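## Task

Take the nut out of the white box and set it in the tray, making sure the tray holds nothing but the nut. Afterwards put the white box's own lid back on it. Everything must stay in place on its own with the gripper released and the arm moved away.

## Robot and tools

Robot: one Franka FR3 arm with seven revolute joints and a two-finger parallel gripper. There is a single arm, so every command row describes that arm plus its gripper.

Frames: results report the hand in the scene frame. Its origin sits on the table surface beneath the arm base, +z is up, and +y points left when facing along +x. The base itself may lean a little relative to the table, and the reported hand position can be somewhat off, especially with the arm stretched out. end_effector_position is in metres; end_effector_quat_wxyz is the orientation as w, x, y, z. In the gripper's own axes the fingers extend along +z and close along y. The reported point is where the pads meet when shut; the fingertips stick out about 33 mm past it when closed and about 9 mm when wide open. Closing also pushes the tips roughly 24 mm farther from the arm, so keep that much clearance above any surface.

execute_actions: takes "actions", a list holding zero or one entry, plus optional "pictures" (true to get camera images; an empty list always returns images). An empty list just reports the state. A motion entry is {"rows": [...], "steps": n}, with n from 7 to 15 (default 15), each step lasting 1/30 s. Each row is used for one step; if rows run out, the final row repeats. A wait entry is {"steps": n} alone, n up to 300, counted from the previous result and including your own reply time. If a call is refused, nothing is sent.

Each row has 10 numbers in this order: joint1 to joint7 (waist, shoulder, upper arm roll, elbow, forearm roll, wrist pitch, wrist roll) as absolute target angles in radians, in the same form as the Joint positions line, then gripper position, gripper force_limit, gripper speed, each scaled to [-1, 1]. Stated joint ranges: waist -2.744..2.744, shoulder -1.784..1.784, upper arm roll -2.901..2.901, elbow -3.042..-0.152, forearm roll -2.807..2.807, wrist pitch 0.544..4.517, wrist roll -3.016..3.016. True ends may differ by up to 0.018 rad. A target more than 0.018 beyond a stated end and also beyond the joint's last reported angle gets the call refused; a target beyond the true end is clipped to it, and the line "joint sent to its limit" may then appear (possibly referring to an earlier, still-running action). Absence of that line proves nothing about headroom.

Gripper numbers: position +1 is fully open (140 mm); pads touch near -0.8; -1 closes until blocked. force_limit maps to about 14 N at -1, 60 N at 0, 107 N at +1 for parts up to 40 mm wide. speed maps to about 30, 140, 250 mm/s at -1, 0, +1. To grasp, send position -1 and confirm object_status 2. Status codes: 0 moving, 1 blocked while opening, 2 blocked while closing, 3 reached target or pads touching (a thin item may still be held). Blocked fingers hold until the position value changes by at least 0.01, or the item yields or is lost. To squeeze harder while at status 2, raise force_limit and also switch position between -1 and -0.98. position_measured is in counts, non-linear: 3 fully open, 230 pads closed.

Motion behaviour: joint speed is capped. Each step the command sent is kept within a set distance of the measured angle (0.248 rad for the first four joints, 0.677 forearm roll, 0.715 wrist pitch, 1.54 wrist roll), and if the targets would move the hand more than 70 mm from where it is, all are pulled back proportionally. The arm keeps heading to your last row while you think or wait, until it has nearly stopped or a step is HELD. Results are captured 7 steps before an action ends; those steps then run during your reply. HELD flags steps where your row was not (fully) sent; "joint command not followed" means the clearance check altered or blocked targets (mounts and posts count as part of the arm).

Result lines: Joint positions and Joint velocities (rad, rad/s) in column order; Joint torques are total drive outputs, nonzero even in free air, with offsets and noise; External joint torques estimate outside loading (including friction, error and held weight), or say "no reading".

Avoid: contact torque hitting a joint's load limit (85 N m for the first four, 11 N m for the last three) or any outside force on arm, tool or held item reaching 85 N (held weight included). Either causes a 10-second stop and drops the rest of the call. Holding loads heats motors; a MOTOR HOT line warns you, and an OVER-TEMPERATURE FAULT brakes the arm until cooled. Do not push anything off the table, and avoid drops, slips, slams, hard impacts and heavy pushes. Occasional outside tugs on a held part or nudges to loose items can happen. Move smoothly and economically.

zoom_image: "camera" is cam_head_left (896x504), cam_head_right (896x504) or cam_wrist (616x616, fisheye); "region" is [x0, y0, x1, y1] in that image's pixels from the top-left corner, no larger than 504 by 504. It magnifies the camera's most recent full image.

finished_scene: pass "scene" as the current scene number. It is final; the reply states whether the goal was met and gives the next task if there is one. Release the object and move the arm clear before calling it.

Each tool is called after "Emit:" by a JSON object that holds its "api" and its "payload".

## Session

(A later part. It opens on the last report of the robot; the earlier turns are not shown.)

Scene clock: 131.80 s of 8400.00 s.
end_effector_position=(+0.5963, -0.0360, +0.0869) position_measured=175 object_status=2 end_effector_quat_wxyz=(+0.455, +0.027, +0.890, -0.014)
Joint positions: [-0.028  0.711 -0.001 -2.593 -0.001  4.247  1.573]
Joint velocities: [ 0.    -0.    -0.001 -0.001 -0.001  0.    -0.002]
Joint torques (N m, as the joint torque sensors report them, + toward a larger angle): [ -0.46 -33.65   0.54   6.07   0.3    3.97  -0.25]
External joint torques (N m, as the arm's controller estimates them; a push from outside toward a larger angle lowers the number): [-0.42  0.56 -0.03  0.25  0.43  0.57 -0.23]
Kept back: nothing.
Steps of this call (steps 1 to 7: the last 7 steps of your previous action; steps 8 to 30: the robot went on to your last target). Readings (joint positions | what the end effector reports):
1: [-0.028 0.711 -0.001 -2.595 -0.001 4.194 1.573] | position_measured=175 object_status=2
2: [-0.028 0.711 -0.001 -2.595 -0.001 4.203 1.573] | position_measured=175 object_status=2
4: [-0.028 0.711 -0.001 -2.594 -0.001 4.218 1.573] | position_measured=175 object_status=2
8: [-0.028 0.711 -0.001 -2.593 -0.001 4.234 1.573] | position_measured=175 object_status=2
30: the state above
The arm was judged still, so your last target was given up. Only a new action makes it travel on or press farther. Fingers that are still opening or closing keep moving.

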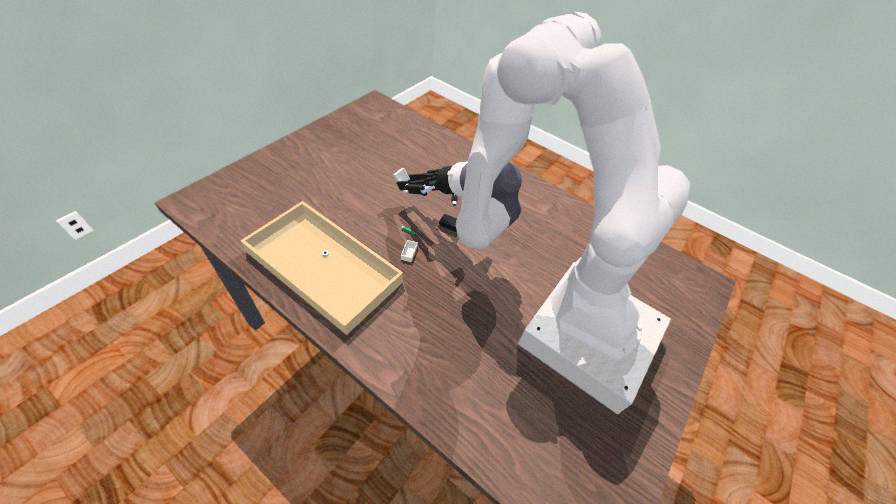

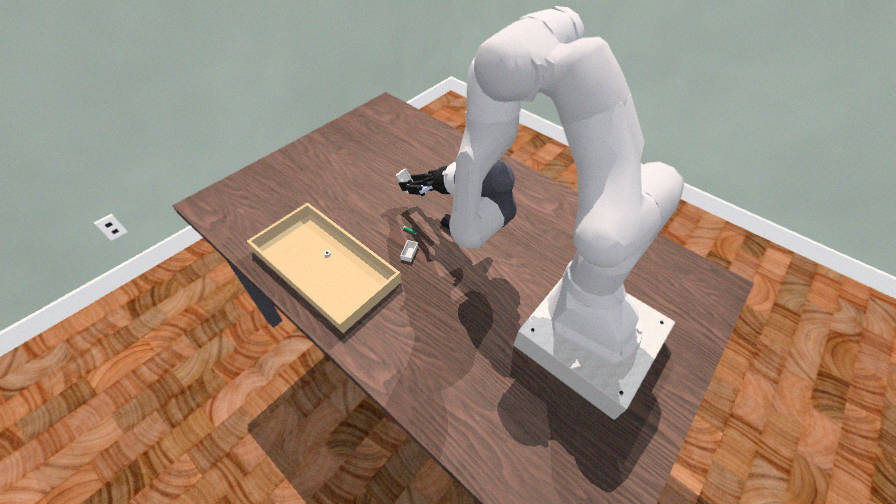

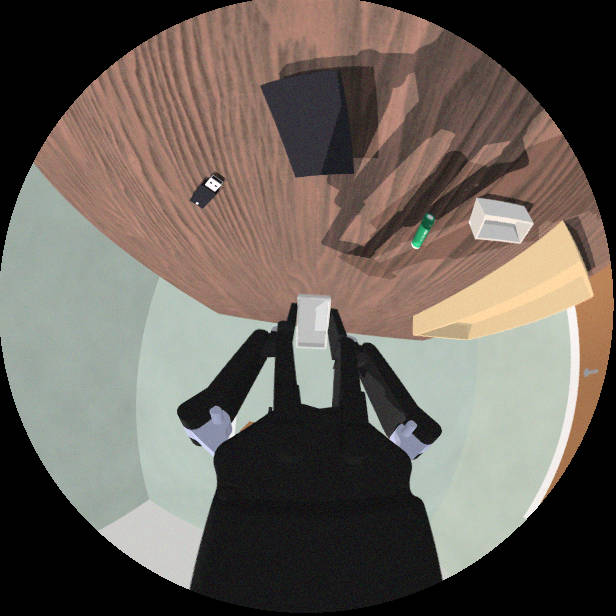

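Emit:
{"api": "execute_actions", "payload": {"actions": [{"rows":[[-0.03,0.74,0,-2.575,0,4.27,1.57,-1,-0.6,-0.5],[-0.03,0.77,0,-2.558,0,4.28,1.57,-1,-0.6,-0.5],[-0.03,0.79,0,-2.546,0,4.285,1.57,-1,-0.6,-0.5],[-0.03,0.81,0,-2.535,0,4.29,1.57,-1,-0.6,-0.5]],"steps":15}]}}

Emit:
{"api": "execute_actions", "payload": {"actions": [{"steps":20}], "pictures": true}}

Emit:
{"api": "zoom_image", "payload": {"camera": "cam_head_left", "region": [370,150,530,270]}}

Scene clock: 132.50 s of 8400.00 s.
end_effector_position=(+0.5941, -0.0360, +0.0565) position_measured=175 object_status=2 end_effector_quat_wxyz=(+0.449, +0.027, +0.893, -0.014)
Joint positions: [-0.028  0.804 -0.001 -2.543 -0.001  4.276  1.573]
Joint velocities: [-0.001  0.108  0.001  0.048  0.001  0.055  0.001]
Joint torques (N m, as the joint torque sensors report them, + toward a larger angle): [ -0.47 -36.78   0.38   6.04   0.18   4.12  -0.26]
External joint torques (N m, as the arm's controller estimates them; a push from outside toward a larger angle lowers the number): [-0.48  1.34 -0.34  0.09  0.36  0.43 -0.23]
Steps of this call (steps 1 to 13: nothing new was sent; steps 14 to 21: the first 8 steps of this action). Readings (joint positions | what the end effector reports):
14: [-0.028 0.716 -0.001 -2.589 -0.001 4.251 1.573] | position_measured=175 object_status=2
15: [-0.028 0.727 -0.001 -2.580 -0.001 4.256 1.573] | position_measured=175 object_status=2
17: [-0.028 0.763 -0.001 -2.559 -0.001 4.266 1.573] | position_measured=175 object_status=2
21: the state above

Scene clock: 133.17 s of 8400.00 s.
end_effector_position=(+0.5968, -0.0361, +0.0591) position_measured=175 object_status=2 end_effector_quat_wxyz=(+0.454, +0.027, +0.890, -0.014)
Joint positions: [-0.028  0.809 -0.001 -2.537 -0.001  4.287  1.573]
Joint velocities: [-0.    -0.001  0.     0.     0.     0.002  0.001]
Joint torques (N m, as the joint torque sensors report them, + toward a larger angle): [ -0.79 -34.71   0.58   5.46   0.35   3.95  -0.23]
External joint torques (N m, as the arm's controller estimates them; a push from outside toward a larger angle lowers the number): [-0.73  0.54 -0.04  0.51  0.51  0.55 -0.21]
Kept back: nothing.
Steps of this call (steps 1 to 7: the last 7 steps of your previous action; steps 8 to 20: the robot went on to your last target). Readings (joint positions | what the end effector reports):
1: [-0.028 0.807 -0.001 -2.541 -0.001 4.278 1.573] | position_measured=175 object_status=2
2: [-0.028 0.808 -0.001 -2.540 -0.001 4.279 1.573] | position_measured=175 object_status=2
4: [-0.028 0.809 -0.001 -2.538 -0.001 4.282 1.573] | position_measured=175 object_status=2
8: [-0.028 0.809 -0.001 -2.537 -0.001 4.285 1.573] | position_measured=175 object_status=2
20: the state above

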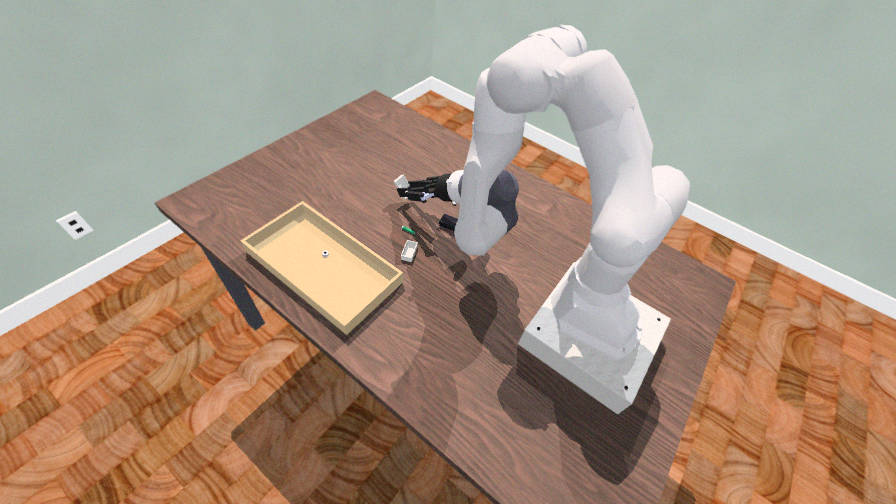

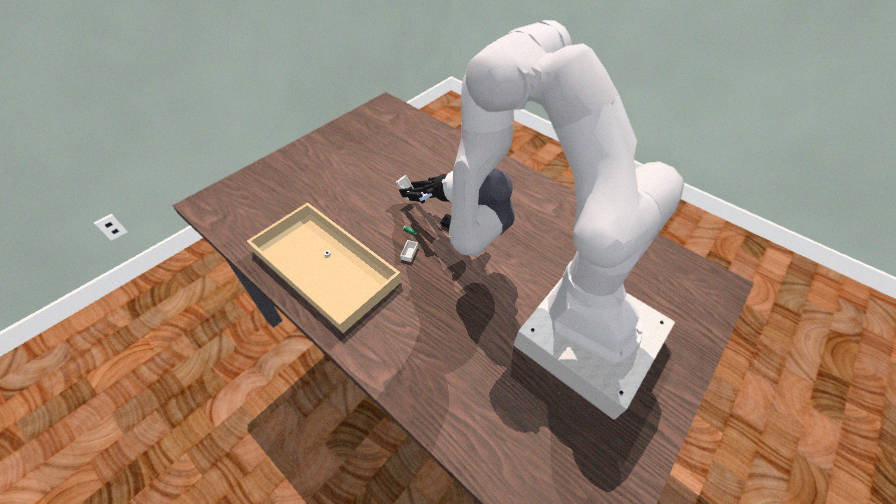

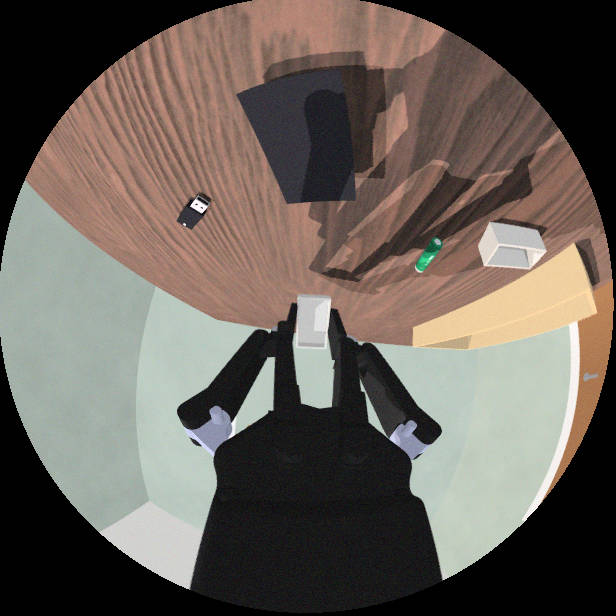

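Region (370, 150, 530, 270) of cam_head_left's 896x504 image, scaled by 3.150, with more detail than that image has; it fills the top 378 rows of this view, and the rest is white.

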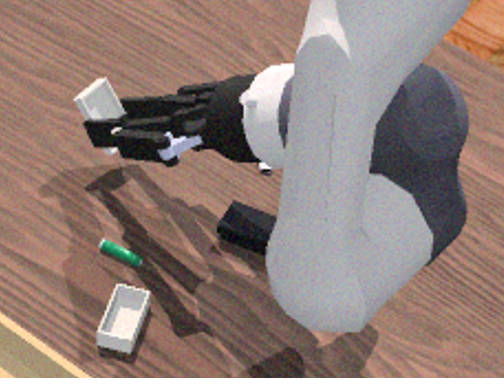

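Emit:
{"api": "execute_actions", "payload": {"actions": []}}

Scene clock: 134.63 s of 8400.00 s.
end_effector_position=(+0.5968, -0.0361, +0.0592) position_measured=175 object_status=2 end_effector_quat_wxyz=(+0.454, +0.027, +0.890, -0.014)
Joint positions: [-0.028  0.809 -0.001 -2.537 -0.001  4.287  1.573]
Joint velocities: [ 0.    -0.     0.001 -0.    -0.    -0.001 -0.   ]
Joint torques (N m, as the joint torque sensors report them, + toward a larger angle): [ -0.48 -33.72   1.     5.25   0.25   3.79  -0.25]
External joint torques (N m, as the arm's controller estimates them; a push from outside toward a larger angle lowers the number): [-0.41  1.45  0.38  0.32  0.41  0.39 -0.22]
Kept back: nothing.
Steps of this call (steps 1 to 15: the robot went on to your last target; steps 16 to 44: nothing new was sent). Readings (joint positions | what the end effector reports):
1: [-0.028 0.809 -0.001 -2.537 -0.001 4.287 1.573] | position_measured=175 object_status=2
2: [-0.028 0.809 -0.001 -2.537 -0.001 4.287 1.573] | position_measured=175 object_status=2
4: [-0.028 0.809 -0.001 -2.537 -0.001 4.287 1.573] | position_measured=175 object_status=2
8: [-0.028 0.809 -0.001 -2.537 -0.001 4.287 1.573] | position_measured=175 object_status=2
44: the state above
The arm was judged still, so your last target was given up. Only a new action makes it travel on or press farther. Fingers that are still opening or closing keep moving.

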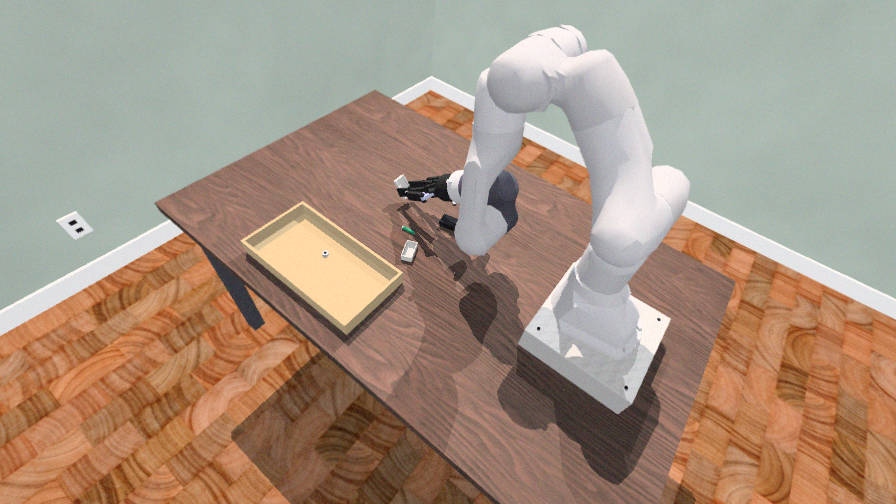

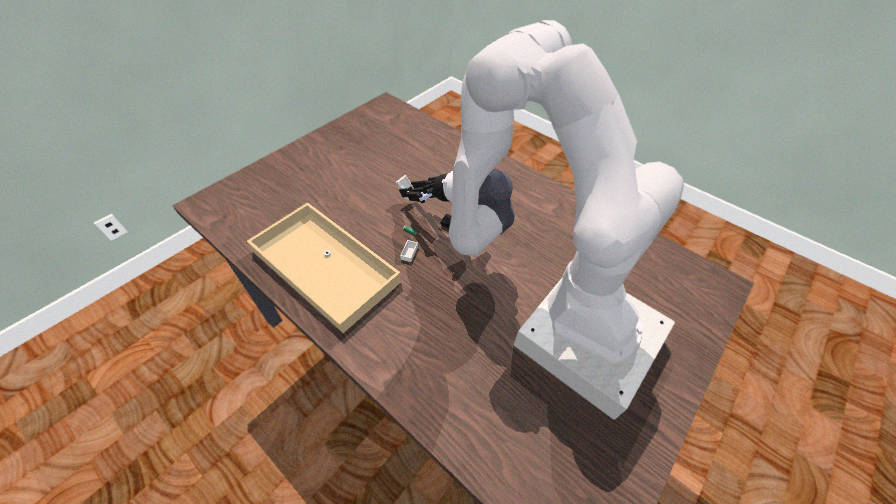

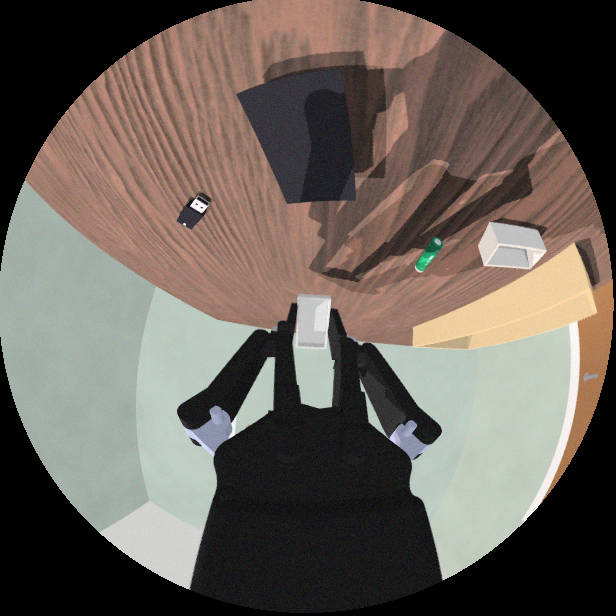

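Emit:
{"api": "execute_actions", "payload": {"actions": [{"rows":[[-0.03,0.83,0,-2.523,0,4.297,1.57,-1,-0.6,-0.5],[-0.03,0.85,0,-2.512,0,4.304,1.57,-1,-0.6,-0.5]],"steps":15}]}}

Emit:
{"api": "execute_actions", "payload": {"actions": [{"steps":10}], "pictures": true}}

Emit:
{"api": "zoom_image", "payload": {"camera": "cam_head_left", "region": [360,150,520,270]}}

Scene clock: 135.57 s of 8400.00 s.
end_effector_position=(+0.5947, -0.0361, +0.0453) position_measured=175 object_status=2 end_effector_quat_wxyz=(+0.451, +0.027, +0.892, -0.014)
Joint positions: [-0.028  0.848 -0.001 -2.516 -0.001  4.298  1.573]
Joint velocities: [-0.001  0.02  -0.001  0.016  0.     0.018  0.001]
Joint torques (N m, as the joint torque sensors report them, + toward a larger angle): [ -0.63 -34.72   0.06   4.83   0.27   3.84  -0.25]
External joint torques (N m, as the arm's controller estimates them; a push from outside toward a larger angle lowers the number): [-0.47  1.52 -0.5   0.03  0.43  0.38 -0.23]
Steps of this call (steps 1 to 20: nothing new was sent; steps 21 to 28: the first 8 steps of this action). Readings (joint positions | what the end effector reports):
21: [-0.028 0.812 -0.001 -2.534 -0.001 4.289 1.573] | position_measured=175 object_status=2
22: [-0.028 0.820 -0.001 -2.527 -0.001 4.292 1.573] | position_measured=175 object_status=2
24: [-0.028 0.837 -0.001 -2.520 -0.001 4.295 1.573] | position_measured=175 object_status=2
28: the state above

Scene clock: 135.90 s of 8400.00 s.
end_effector_position=(+0.5958, -0.0361, +0.0465) position_measured=175 object_status=2 end_effector_quat_wxyz=(+0.453, +0.027, +0.891, -0.014)
Joint positions: [-0.028  0.849 -0.001 -2.514 -0.001  4.301  1.573]
Joint velocities: [-0.    -0.001 -0.     0.    -0.001  0.003 -0.001]
Joint torques (N m, as the joint torque sensors report them, + toward a larger angle): [ -0.69 -33.52   0.86   5.42   0.31   3.82  -0.25]
External joint torques (N m, as the arm's controller estimates them; a push from outside toward a larger angle lowers the number): [-0.65  2.01  0.19  0.87  0.49  0.42 -0.23]
Kept back: nothing.
Steps of this call (steps 1 to 7: the last 7 steps of your previous action; steps 8 to 10: the robot went on to your last target). Readings (joint positions | what the end effector reports):
1: [-0.028 0.848 -0.001 -2.515 -0.001 4.298 1.573] | position_measured=175 object_status=2
2: [-0.028 0.849 -0.001 -2.515 -0.001 4.299 1.573] | position_measured=175 object_status=2
4: [-0.028 0.849 -0.001 -2.514 -0.001 4.300 1.573] | position_measured=175 object_status=2
8: [-0.028 0.849 -0.001 -2.514 -0.001 4.301 1.573] | position_measured=175 object_status=2
10: the state above

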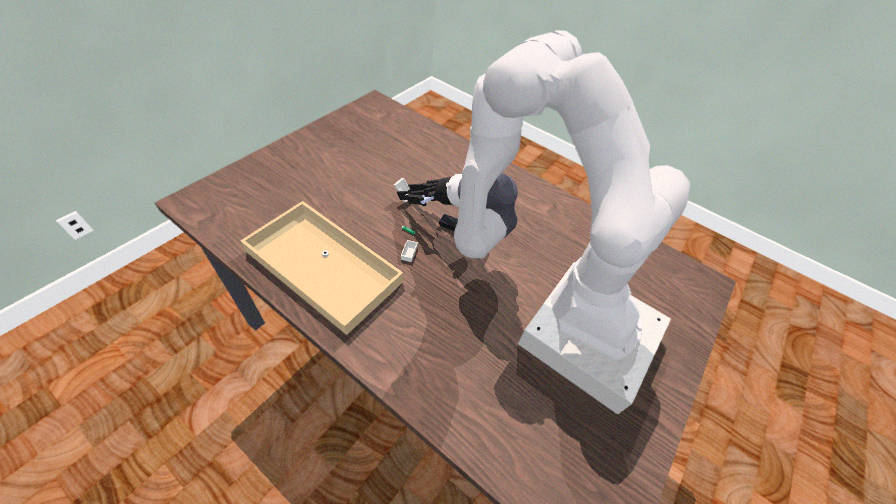

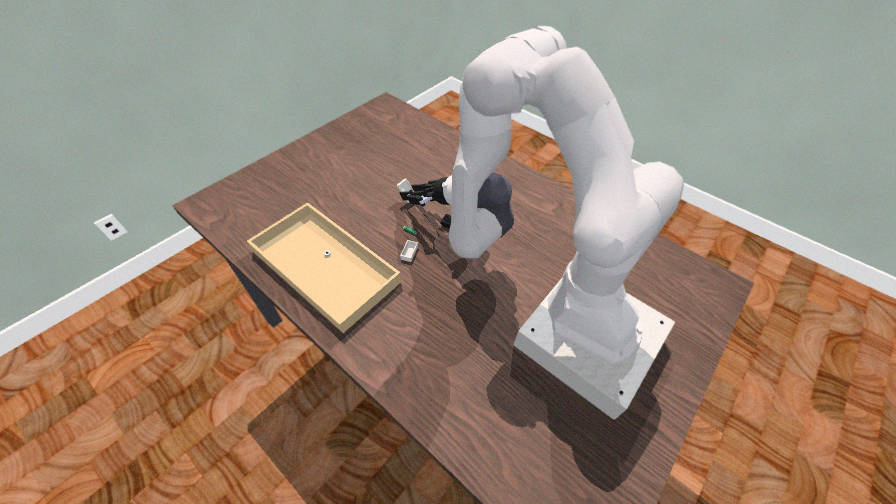

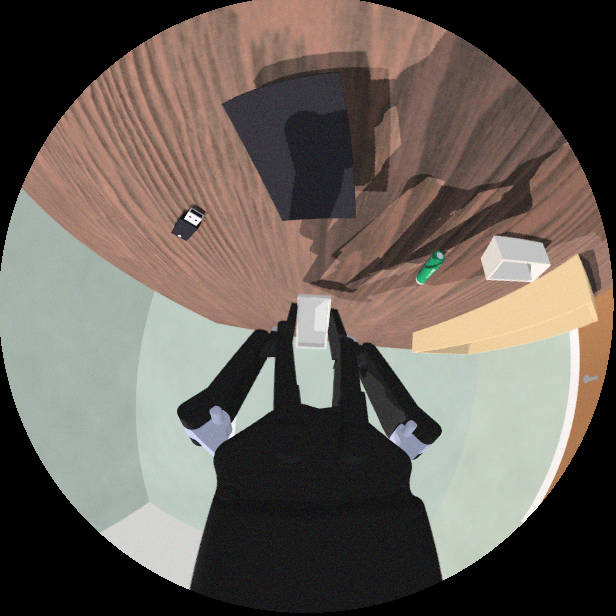

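Region (360, 150, 520, 270) of cam_head_left's 896x504 image, scaled by 3.150, with more detail than that image has; it fills the top 378 rows of this view, and the rest is white.

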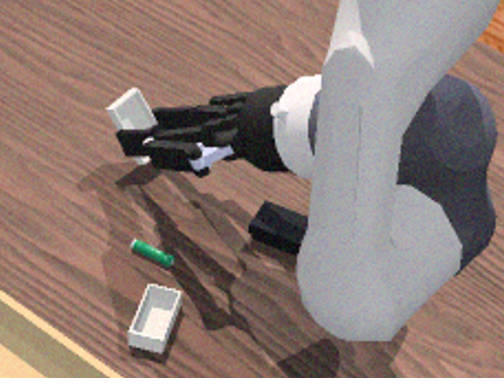

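Emit:
{"api": "execute_actions", "payload": {"actions": [{"rows":[[-0.03,0.865,0,-2.51,0,4.31,1.57,-1,-0.8,-0.5]],"steps":15}]}}

Emit:
{"api": "execute_actions", "payload": {"actions": [{"rows":[[-0.03,0.86,0,-2.53,0,4.32,1.57,-1,-0.8,-0.5],[-0.03,0.86,0,-2.54,0,4.33,1.57,-1,-0.8,-0.5],[-0.03,0.855,0,-2.555,0,4.34,1.57,-1,-0.8,-0.5],[-0.03,0.85,0,-2.574,0,4.35,1.57,-1,-0.8,-0.5]],"steps":15}]}}

Emit:
{"api": "execute_actions", "payload": {"actions": [{"steps":10}], "pictures": true}}

Emit:
{"api": "zoom_image", "payload": {"camera": "cam_head_left", "region": [360,150,520,270]}}

Scene clock: 136.63 s of 8400.00 s.
end_effector_position=(+0.5920, -0.0359, +0.0398) position_measured=175 object_status=2 end_effector_quat_wxyz=(+0.449, +0.027, +0.893, -0.014)
Joint positions: [-0.028  0.864 -0.001 -2.512 -0.001  4.306  1.573]
Joint velocities: [ 0.     0.003 -0.001  0.     0.     0.009 -0.   ]
Joint torques (N m, as the joint torque sensors report them, + toward a larger angle): [ -0.24 -34.24   0.18   5.1    0.27   3.74  -0.29]
External joint torques (N m, as the arm's controller estimates them; a push from outside toward a larger angle lowers the number): [-0.12  1.53 -0.43  0.67  0.44  0.31 -0.27]
Steps of this call (steps 1 to 14: the robot went on to your last target; steps 15 to 22: the first 8 steps of this action). Readings (joint positions | what the end effector reports):
15: [-0.028 0.850 -0.001 -2.513 -0.001 4.303 1.573] | position_measured=175 object_status=2
16: [-0.028 0.854 -0.001 -2.512 -0.001 4.304 1.573] | position_measured=175 object_status=2
18: [-0.028 0.860 -0.001 -2.512 -0.001 4.305 1.573] | position_measured=175 object_status=2
22: the state above

Scene clock: 137.13 s of 8400.00 s.
end_effector_position=(+0.5707, -0.0346, +0.0384) position_measured=175 object_status=2 end_effector_quat_wxyz=(+0.442, +0.027, +0.897, -0.014)
Joint positions: [-0.028  0.854 -0.001 -2.568 -0.001  4.335  1.573]
Joint velocities: [-0.    -0.014  0.    -0.07   0.001  0.071  0.001]
Joint torques (N m, as the joint torque sensors report them, + toward a larger angle): [ -0.11 -35.52   0.72   2.13   0.16   3.95  -0.19]
External joint torques (N m, as the arm's controller estimates them; a push from outside toward a larger angle lowers the number): [ 0.06 -0.61  0.16 -2.01  0.34  0.52 -0.17]
Steps of this call (steps 1 to 7: the last 7 steps of your previous action; steps 8 to 15: the first 8 steps of this action). Readings (joint positions | what the end effector reports):
8: [-0.028 0.863 -0.001 -2.515 -0.001 4.308 1.573] | position_measured=175 object_status=2
9: [-0.028 0.862 -0.001 -2.521 -0.001 4.312 1.573] | position_measured=175 object_status=2
11: [-0.028 0.858 -0.001 -2.542 -0.001 4.321 1.573] | position_measured=175 object_status=2
15: the state above

Scene clock: 137.47 s of 8400.00 s.
end_effector_position=(+0.5705, -0.0346, +0.0416) position_measured=175 object_status=2 end_effector_quat_wxyz=(+0.446, +0.027, +0.895, -0.014)
Joint positions: [-0.028  0.852 -0.001 -2.572 -0.001  4.346  1.573]
Joint velocities: [-0.001 -0.     0.001 -0.001  0.001  0.011  0.001]
Joint torques (N m, as the joint torque sensors report them, + toward a larger angle): [ -0.12 -35.17   1.03   1.9    0.26   3.73  -0.24]
External joint torques (N m, as the arm's controller estimates them; a push from outside toward a larger angle lowers the number): [ 0.01 -0.98  0.42 -1.31  0.47  0.33 -0.22]
Kept back: nothing.
Steps of this call (steps 1 to 7: the last 7 steps of your previous action; steps 8 to 10: the robot went on to your last target). Readings (joint positions | what the end effector reports):
1: [-0.028 0.853 -0.001 -2.569 -0.001 4.338 1.573] | position_measured=175 object_status=2
2: [-0.028 0.853 -0.001 -2.570 -0.001 4.339 1.573] | position_measured=175 object_status=2
4: [-0.028 0.852 -0.001 -2.571 -0.001 4.342 1.573] | position_measured=175 object_status=2
8: [-0.028 0.852 -0.001 -2.572 -0.001 4.345 1.573] | position_measured=175 object_status=2
10: the state above

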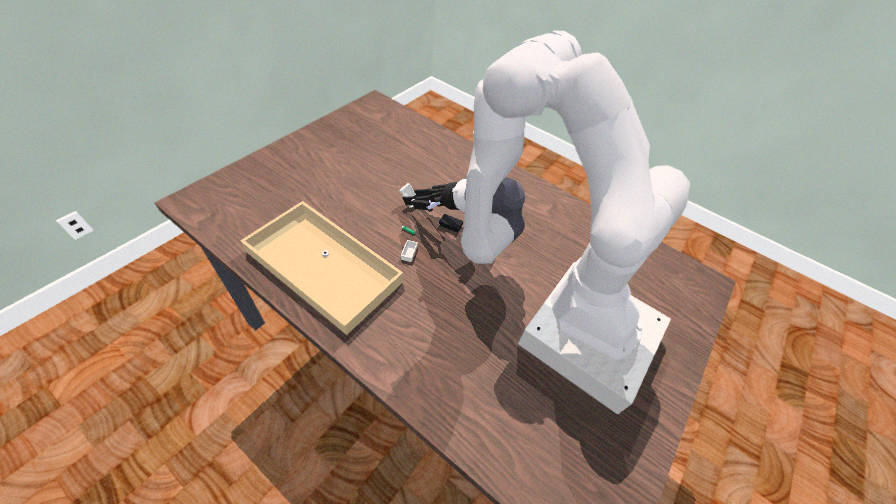

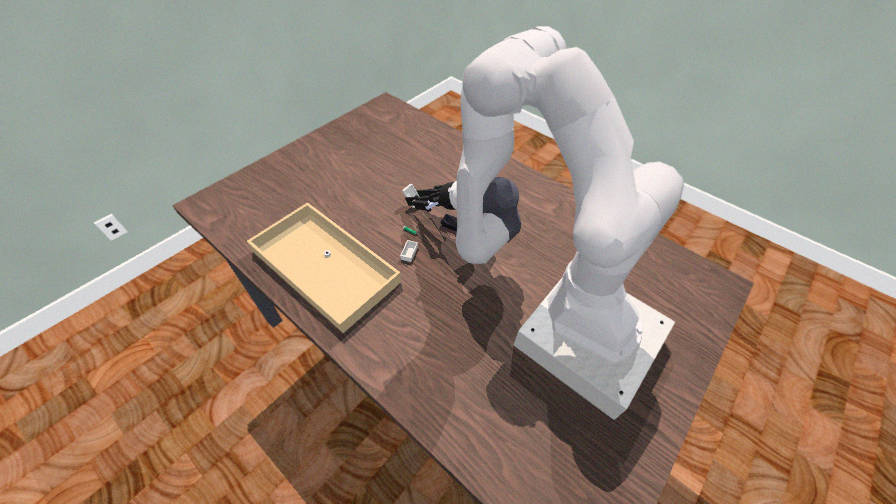

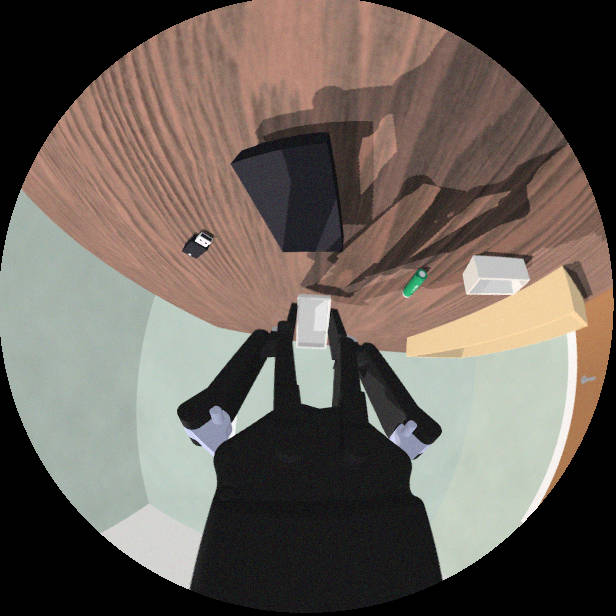

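Region (360, 150, 520, 270) of cam_head_left's 896x504 image, scaled by 3.150, with more detail than that image has; it fills the top 378 rows of this view, and the rest is white.

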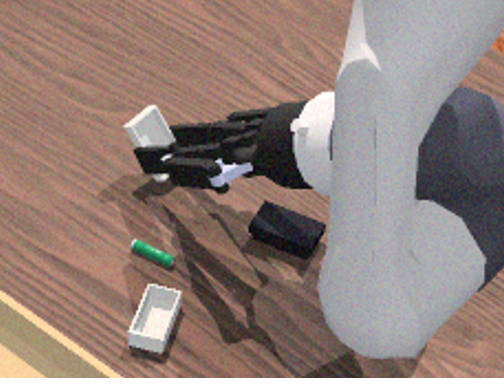

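Emit:
{"api": "execute_actions", "payload": {"actions": [{"rows":[[-0.03,0.868,0,-2.574,0,4.355,1.57,-0.98,-1,-0.5]],"steps":15}]}}

Emit:
{"api": "execute_actions", "payload": {"actions": [{"rows":[[-0.03,0.875,0,-2.585,0,4.365,1.57,-0.98,-1,-0.5],[-0.03,0.88,0,-2.595,0,4.375,1.57,-0.98,-1,-0.5],[-0.03,0.885,0,-2.605,0,4.385,1.57,-0.98,-1,-0.5]],"steps":15}]}}

Emit:
{"api": "execute_actions", "payload": {"actions": [{"steps":12}], "pictures": true}}

Emit:
{"api": "zoom_image", "payload": {"camera": "cam_head_left", "region": [360,150,520,270]}}

Scene clock: 138.83 s of 8400.00 s.
end_effector_position=(+0.5662, -0.0344, +0.0361) position_measured=175 object_status=2 end_effector_quat_wxyz=(+0.443, +0.027, +0.896, -0.014)
Joint positions: [-0.028  0.865 -0.001 -2.572 -0.001  4.353  1.573]
Joint velocities: [ 0.     0.005  0.002  0.    -0.001  0.009  0.001]
Joint torques (N m, as the joint torque sensors report them, + toward a larger angle): [ -0.56 -32.46   0.47   1.38   0.2    3.38  -0.26]
External joint torques (N m, as the arm's controller estimates them; a push from outside toward a larger angle lowers the number): [-0.58  1.77 -0.28 -1.57  0.46 -0.02 -0.24]
Steps of this call (steps 1 to 30: the robot went on to your last target; steps 31 to 33: nothing new was sent; steps 34 to 41: the first 8 steps of this action). Readings (joint positions | what the end effector reports):
34: [-0.028 0.853 -0.001 -2.572 -0.001 4.349 1.573] | position_measured=175 object_status=0
35: [-0.028 0.857 -0.001 -2.572 -0.001 4.349 1.573] | position_measured=175 object_status=0
37: [-0.028 0.863 -0.001 -2.572 -0.001 4.350 1.573] | position_measured=175 object_status=0
41: the state above

Scene clock: 139.33 s of 8400.00 s.
end_effector_position=(+0.5545, -0.0337, +0.0352) position_measured=175 object_status=2 end_effector_quat_wxyz=(+0.444, +0.027, +0.896, -0.014)
Joint positions: [-0.028  0.875 -0.001 -2.597 -0.001  4.39   1.573]
Joint velocities: [ 0.002  0.018 -0.    -0.027  0.     0.061 -0.001]
Joint torques (N m, as the joint torque sensors report them, + toward a larger angle): [ -1.31 -27.73  -0.08  -2.97   0.22   1.21  -0.13]
External joint torques (N m, as the arm's controller estimates them; a push from outside toward a larger angle lowers the number): [-1.27  6.24 -0.76 -5.54  0.48 -2.26 -0.11]
Steps of this call (steps 1 to 7: the last 7 steps of your previous action; steps 8 to 15: the first 8 steps of this action). Readings (joint positions | what the end effector reports):
8: [-0.028 0.866 -0.001 -2.574 -0.001 4.356 1.573] | position_measured=175 object_status=2
9: [-0.028 0.868 -0.001 -2.578 -0.001 4.360 1.573] | position_measured=175 object_status=2
11: [-0.028 0.871 -0.001 -2.588 -0.001 4.375 1.573] | position_measured=175 object_status=2
15: the state above

Scene clock: 139.73 s of 8400.00 s.
end_effector_position=(+0.5532, -0.0336, +0.0353) position_measured=175 object_status=2 end_effector_quat_wxyz=(+0.445, +0.027, +0.895, -0.014)
Joint positions: [-0.028  0.877 -0.001 -2.599 -0.001  4.397  1.573]
Joint velocities: [-0.    -0.     0.001 -0.002  0.001  0.001  0.002]
Joint torques (N m, as the joint torque sensors report them, + toward a larger angle): [ -0.78 -28.44   0.68  -2.18   0.2    1.75  -0.2 ]
External joint torques (N m, as the arm's controller estimates them; a push from outside toward a larger angle lowers the number): [-0.74  5.12 -0.01 -4.24  0.47 -1.66 -0.18]
Kept back: nothing.
Steps of this call (steps 1 to 7: the last 7 steps of your previous action; steps 8 to 12: the robot went on to your last target). Readings (joint positions | what the end effector reports):
1: [-0.028 0.876 -0.001 -2.597 -0.001 4.392 1.573] | position_measured=175 object_status=2
2: [-0.028 0.876 -0.001 -2.598 -0.001 4.393 1.573] | position_measured=175 object_status=2
4: [-0.028 0.877 -0.001 -2.599 -0.001 4.395 1.573] | position_measured=175 object_status=2
8: [-0.028 0.877 -0.001 -2.599 -0.001 4.396 1.573] | position_measured=175 object_status=2
12: the state above

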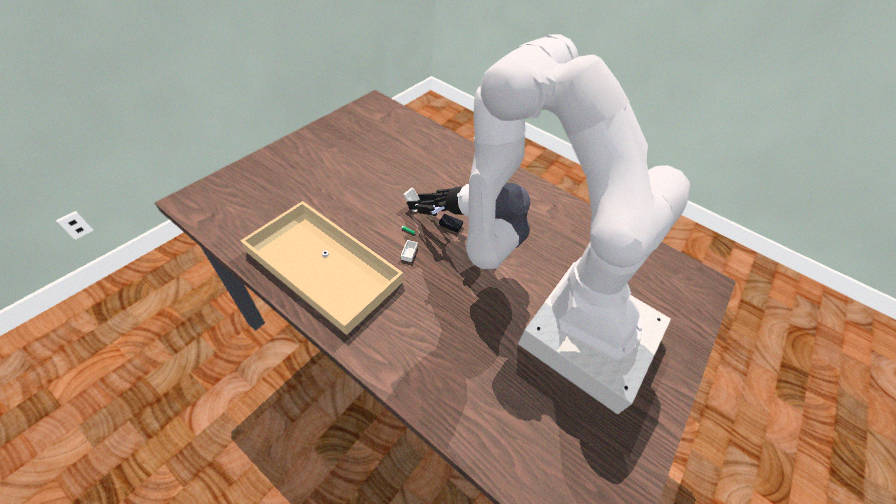

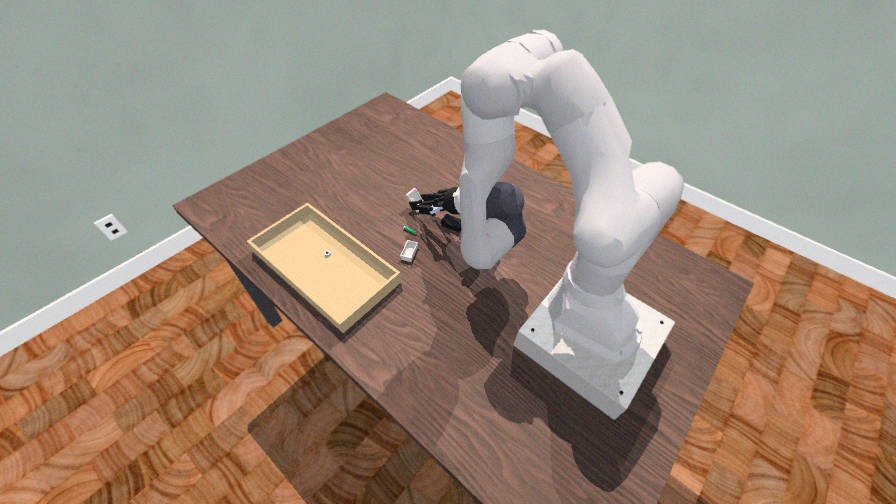

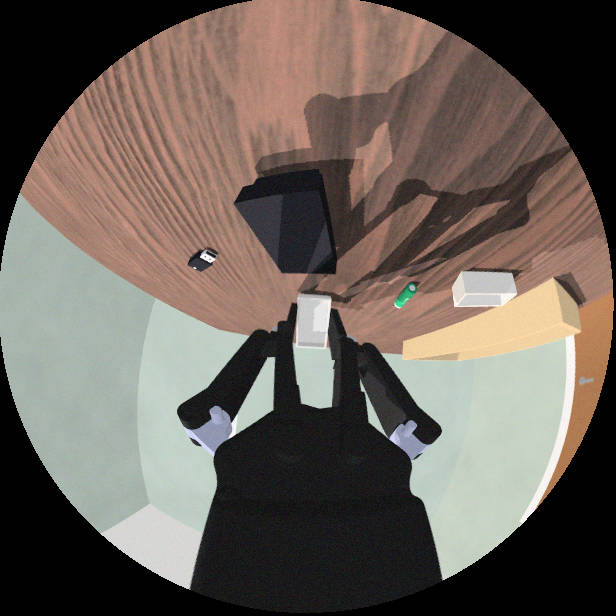

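Region (360, 150, 520, 270) of cam_head_left's 896x504 image, scaled by 3.150, with more detail than that image has; it fills the top 378 rows of this view, and the rest is white.

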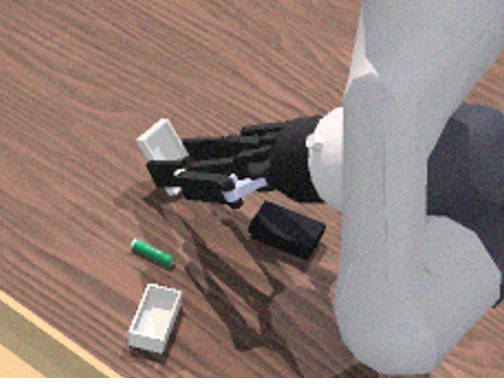

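Emit:
{"api": "execute_actions", "payload": {"actions": [{"rows":[[-0.03,0.75,0,-2.56,0,4.3,1.57,-0.98,-0.3,-0.5],[-0.03,0.6,0,-2.5,0,4.0,1.57,-0.98,-0.3,-0.5],[-0.03,0.55,0,-2.5,0,4.0,1.57,-0.98,-0.3,-0.5],[-0.03,0.5,0,-2.5,0,4.0,1.57,-0.98,-0.3,-0.5],[-0.03,0.45,0,-2.5,0,3.9,1.57,-0.98,-0.3,-0.5],[-0.03,0.4,0,-2.5,0,3.8,1.57,-0.98,-0.3,-0.5],[-0.03,0.3,0,-2.5,0,3.6,1.57,-0.98,-0.3,-0.5]],"steps":15}]}}

Emit:
{"api": "execute_actions", "payload": {"actions": [{"rows":[[-0.03,0.15,0,-2.5,0,3.0,1.57,-0.98,-0.3,-0.5],[-0.03,0.1,0,-2.5,0,2.6,1.57,-0.98,-0.3,-0.5]],"steps":15}]}}

Emit:
{"api": "execute_actions", "payload": {"actions": [{"steps":25}], "pictures": true}}

Scene clock: 142.60 s of 8400.00 s.
end_effector_position=(+0.6722, -0.0406, +0.1883) position_measured=175 object_status=2 end_effector_quat_wxyz=(+0.477, +0.027, +0.878, -0.015)
Joint positions: [-0.028  0.468 -0.001 -2.514 -0.001  3.975  1.573]
Joint velocities: [-0.    -2.231  0.001  0.244 -0.    -2.255 -0.001]
Joint torques (N m, as the joint torque sensors report them, + toward a larger angle): [ -0.14 -27.41   0.13   7.5    0.57   2.98  -0.24]
External joint torques (N m, as the arm's controller estimates them; a push from outside toward a larger angle lowers the number): [-0.25 -2.23 -0.43  0.56  0.61 -0.7  -0.22]
Steps of this call (steps 1 to 15: the robot went on to your last target; steps 16 to 78: nothing new was sent; steps 79 to 86: the first 8 steps of this action). Readings (joint positions | what the end effector reports):
79: [-0.028 0.864 -0.001 -2.598 -0.001 4.383 1.573] | position_measured=175 object_status=2
80: [-0.028 0.828 -0.001 -2.588 -0.001 4.343 1.573] | position_measured=175 object_status=2
82: [-0.028 0.737 -0.001 -2.557 -0.001 4.270 1.573] | position_measured=175 object_status=2
86: the state above

Scene clock: 143.10 s of 8400.00 s.
end_effector_position=(+0.6342, -0.0384, +0.1933) position_measured=175 object_status=2 end_effector_quat_wxyz=(+0.296, +0.029, +0.955, -0.010)
Joint positions: [-0.028  0.16  -0.001 -2.498 -0.001  3.257  1.573]
Joint velocities: [ 0.    -0.233 -0.001  0.001  0.    -1.268 -0.001]
Joint torques (N m, as the joint torque sensors report them, + toward a larger angle): [  0.88 -30.59   0.69  17.43   0.47   2.94  -0.19]
External joint torques (N m, as the arm's controller estimates them; a push from outside toward a larger angle lowers the number): [ 0.97 -1.67  0.63  0.21  0.08 -0.55 -0.18]
Steps of this call (steps 1 to 7: the last 7 steps of your previous action; steps 8 to 15: the first 8 steps of this action). Readings (joint positions | what the end effector reports):
8: [-0.028 0.287 -0.001 -2.496 -0.001 3.646 1.573] | position_measured=175 object_status=2
9: [-0.028 0.263 -0.001 -2.500 -0.001 3.573 1.573] | position_measured=175 object_status=2
11: [-0.028 0.212 -0.001 -2.500 -0.001 3.447 1.573] | position_measured=175 object_status=2
15: the state above

Scene clock: 143.93 s of 8400.00 s.
end_effector_position=(+0.4742, -0.0291, +0.1115) position_measured=175 object_status=2 end_effector_quat_wxyz=(+0.008, +0.031, +0.999, -0.002)
Joint positions: [-0.028  0.102 -0.001 -2.499 -0.001  2.615  1.573]
Joint velocities: [-0.    -0.002  0.001 -0.    -0.    -0.076  0.001]
Joint torques (N m, as the joint torque sensors report them, + toward a larger angle): [ -0.32 -29.96  -0.48  16.18   0.88   2.24  -0.23]
External joint torques (N m, as the arm's controller estimates them; a push from outside toward a larger angle lowers the number): [-0.34 -0.29 -0.6  -2.34  0.46 -0.25 -0.23]
Kept back: nothing.
Steps of this call (steps 1 to 7: the last 7 steps of your previous action; steps 8 to 25: the robot went on to your last target). Readings (joint positions | what the end effector reports):
1: [-0.028 0.153 -0.001 -2.498 -0.001 3.214 1.573] | position_measured=175 object_status=2
2: [-0.028 0.146 -0.001 -2.498 -0.001 3.171 1.573] | position_measured=175 object_status=2
4: [-0.028 0.135 -0.001 -2.498 -0.001 3.088 1.573] | position_measured=175 object_status=2
8: [-0.028 0.117 -0.001 -2.498 -0.001 2.927 1.573] | position_measured=175 object_status=2
25: the state above

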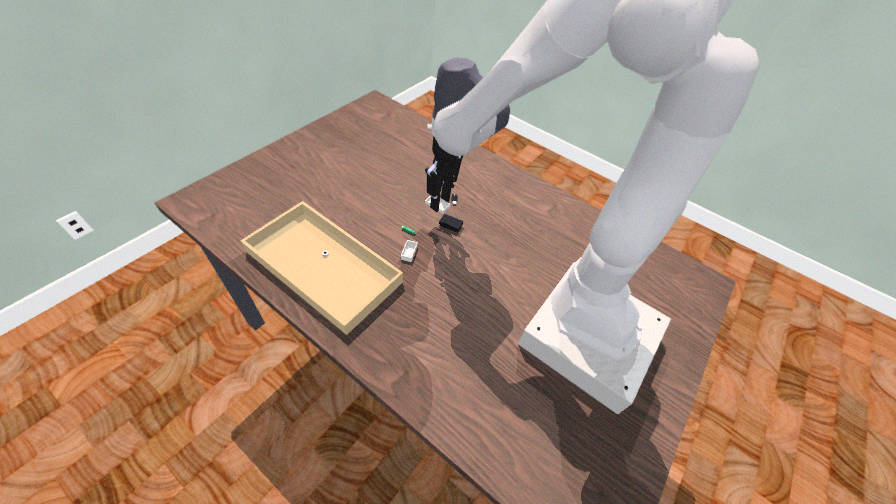

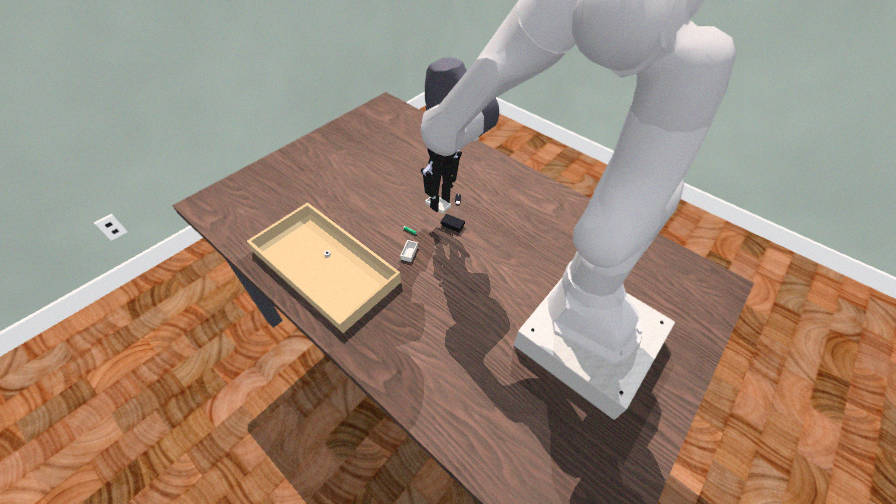

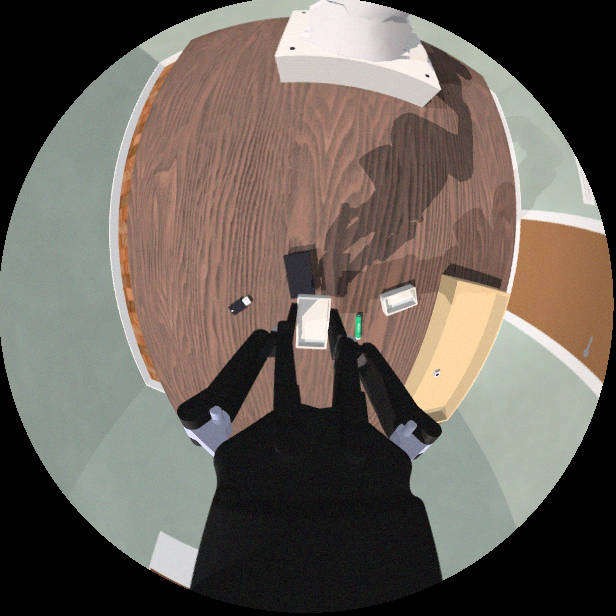

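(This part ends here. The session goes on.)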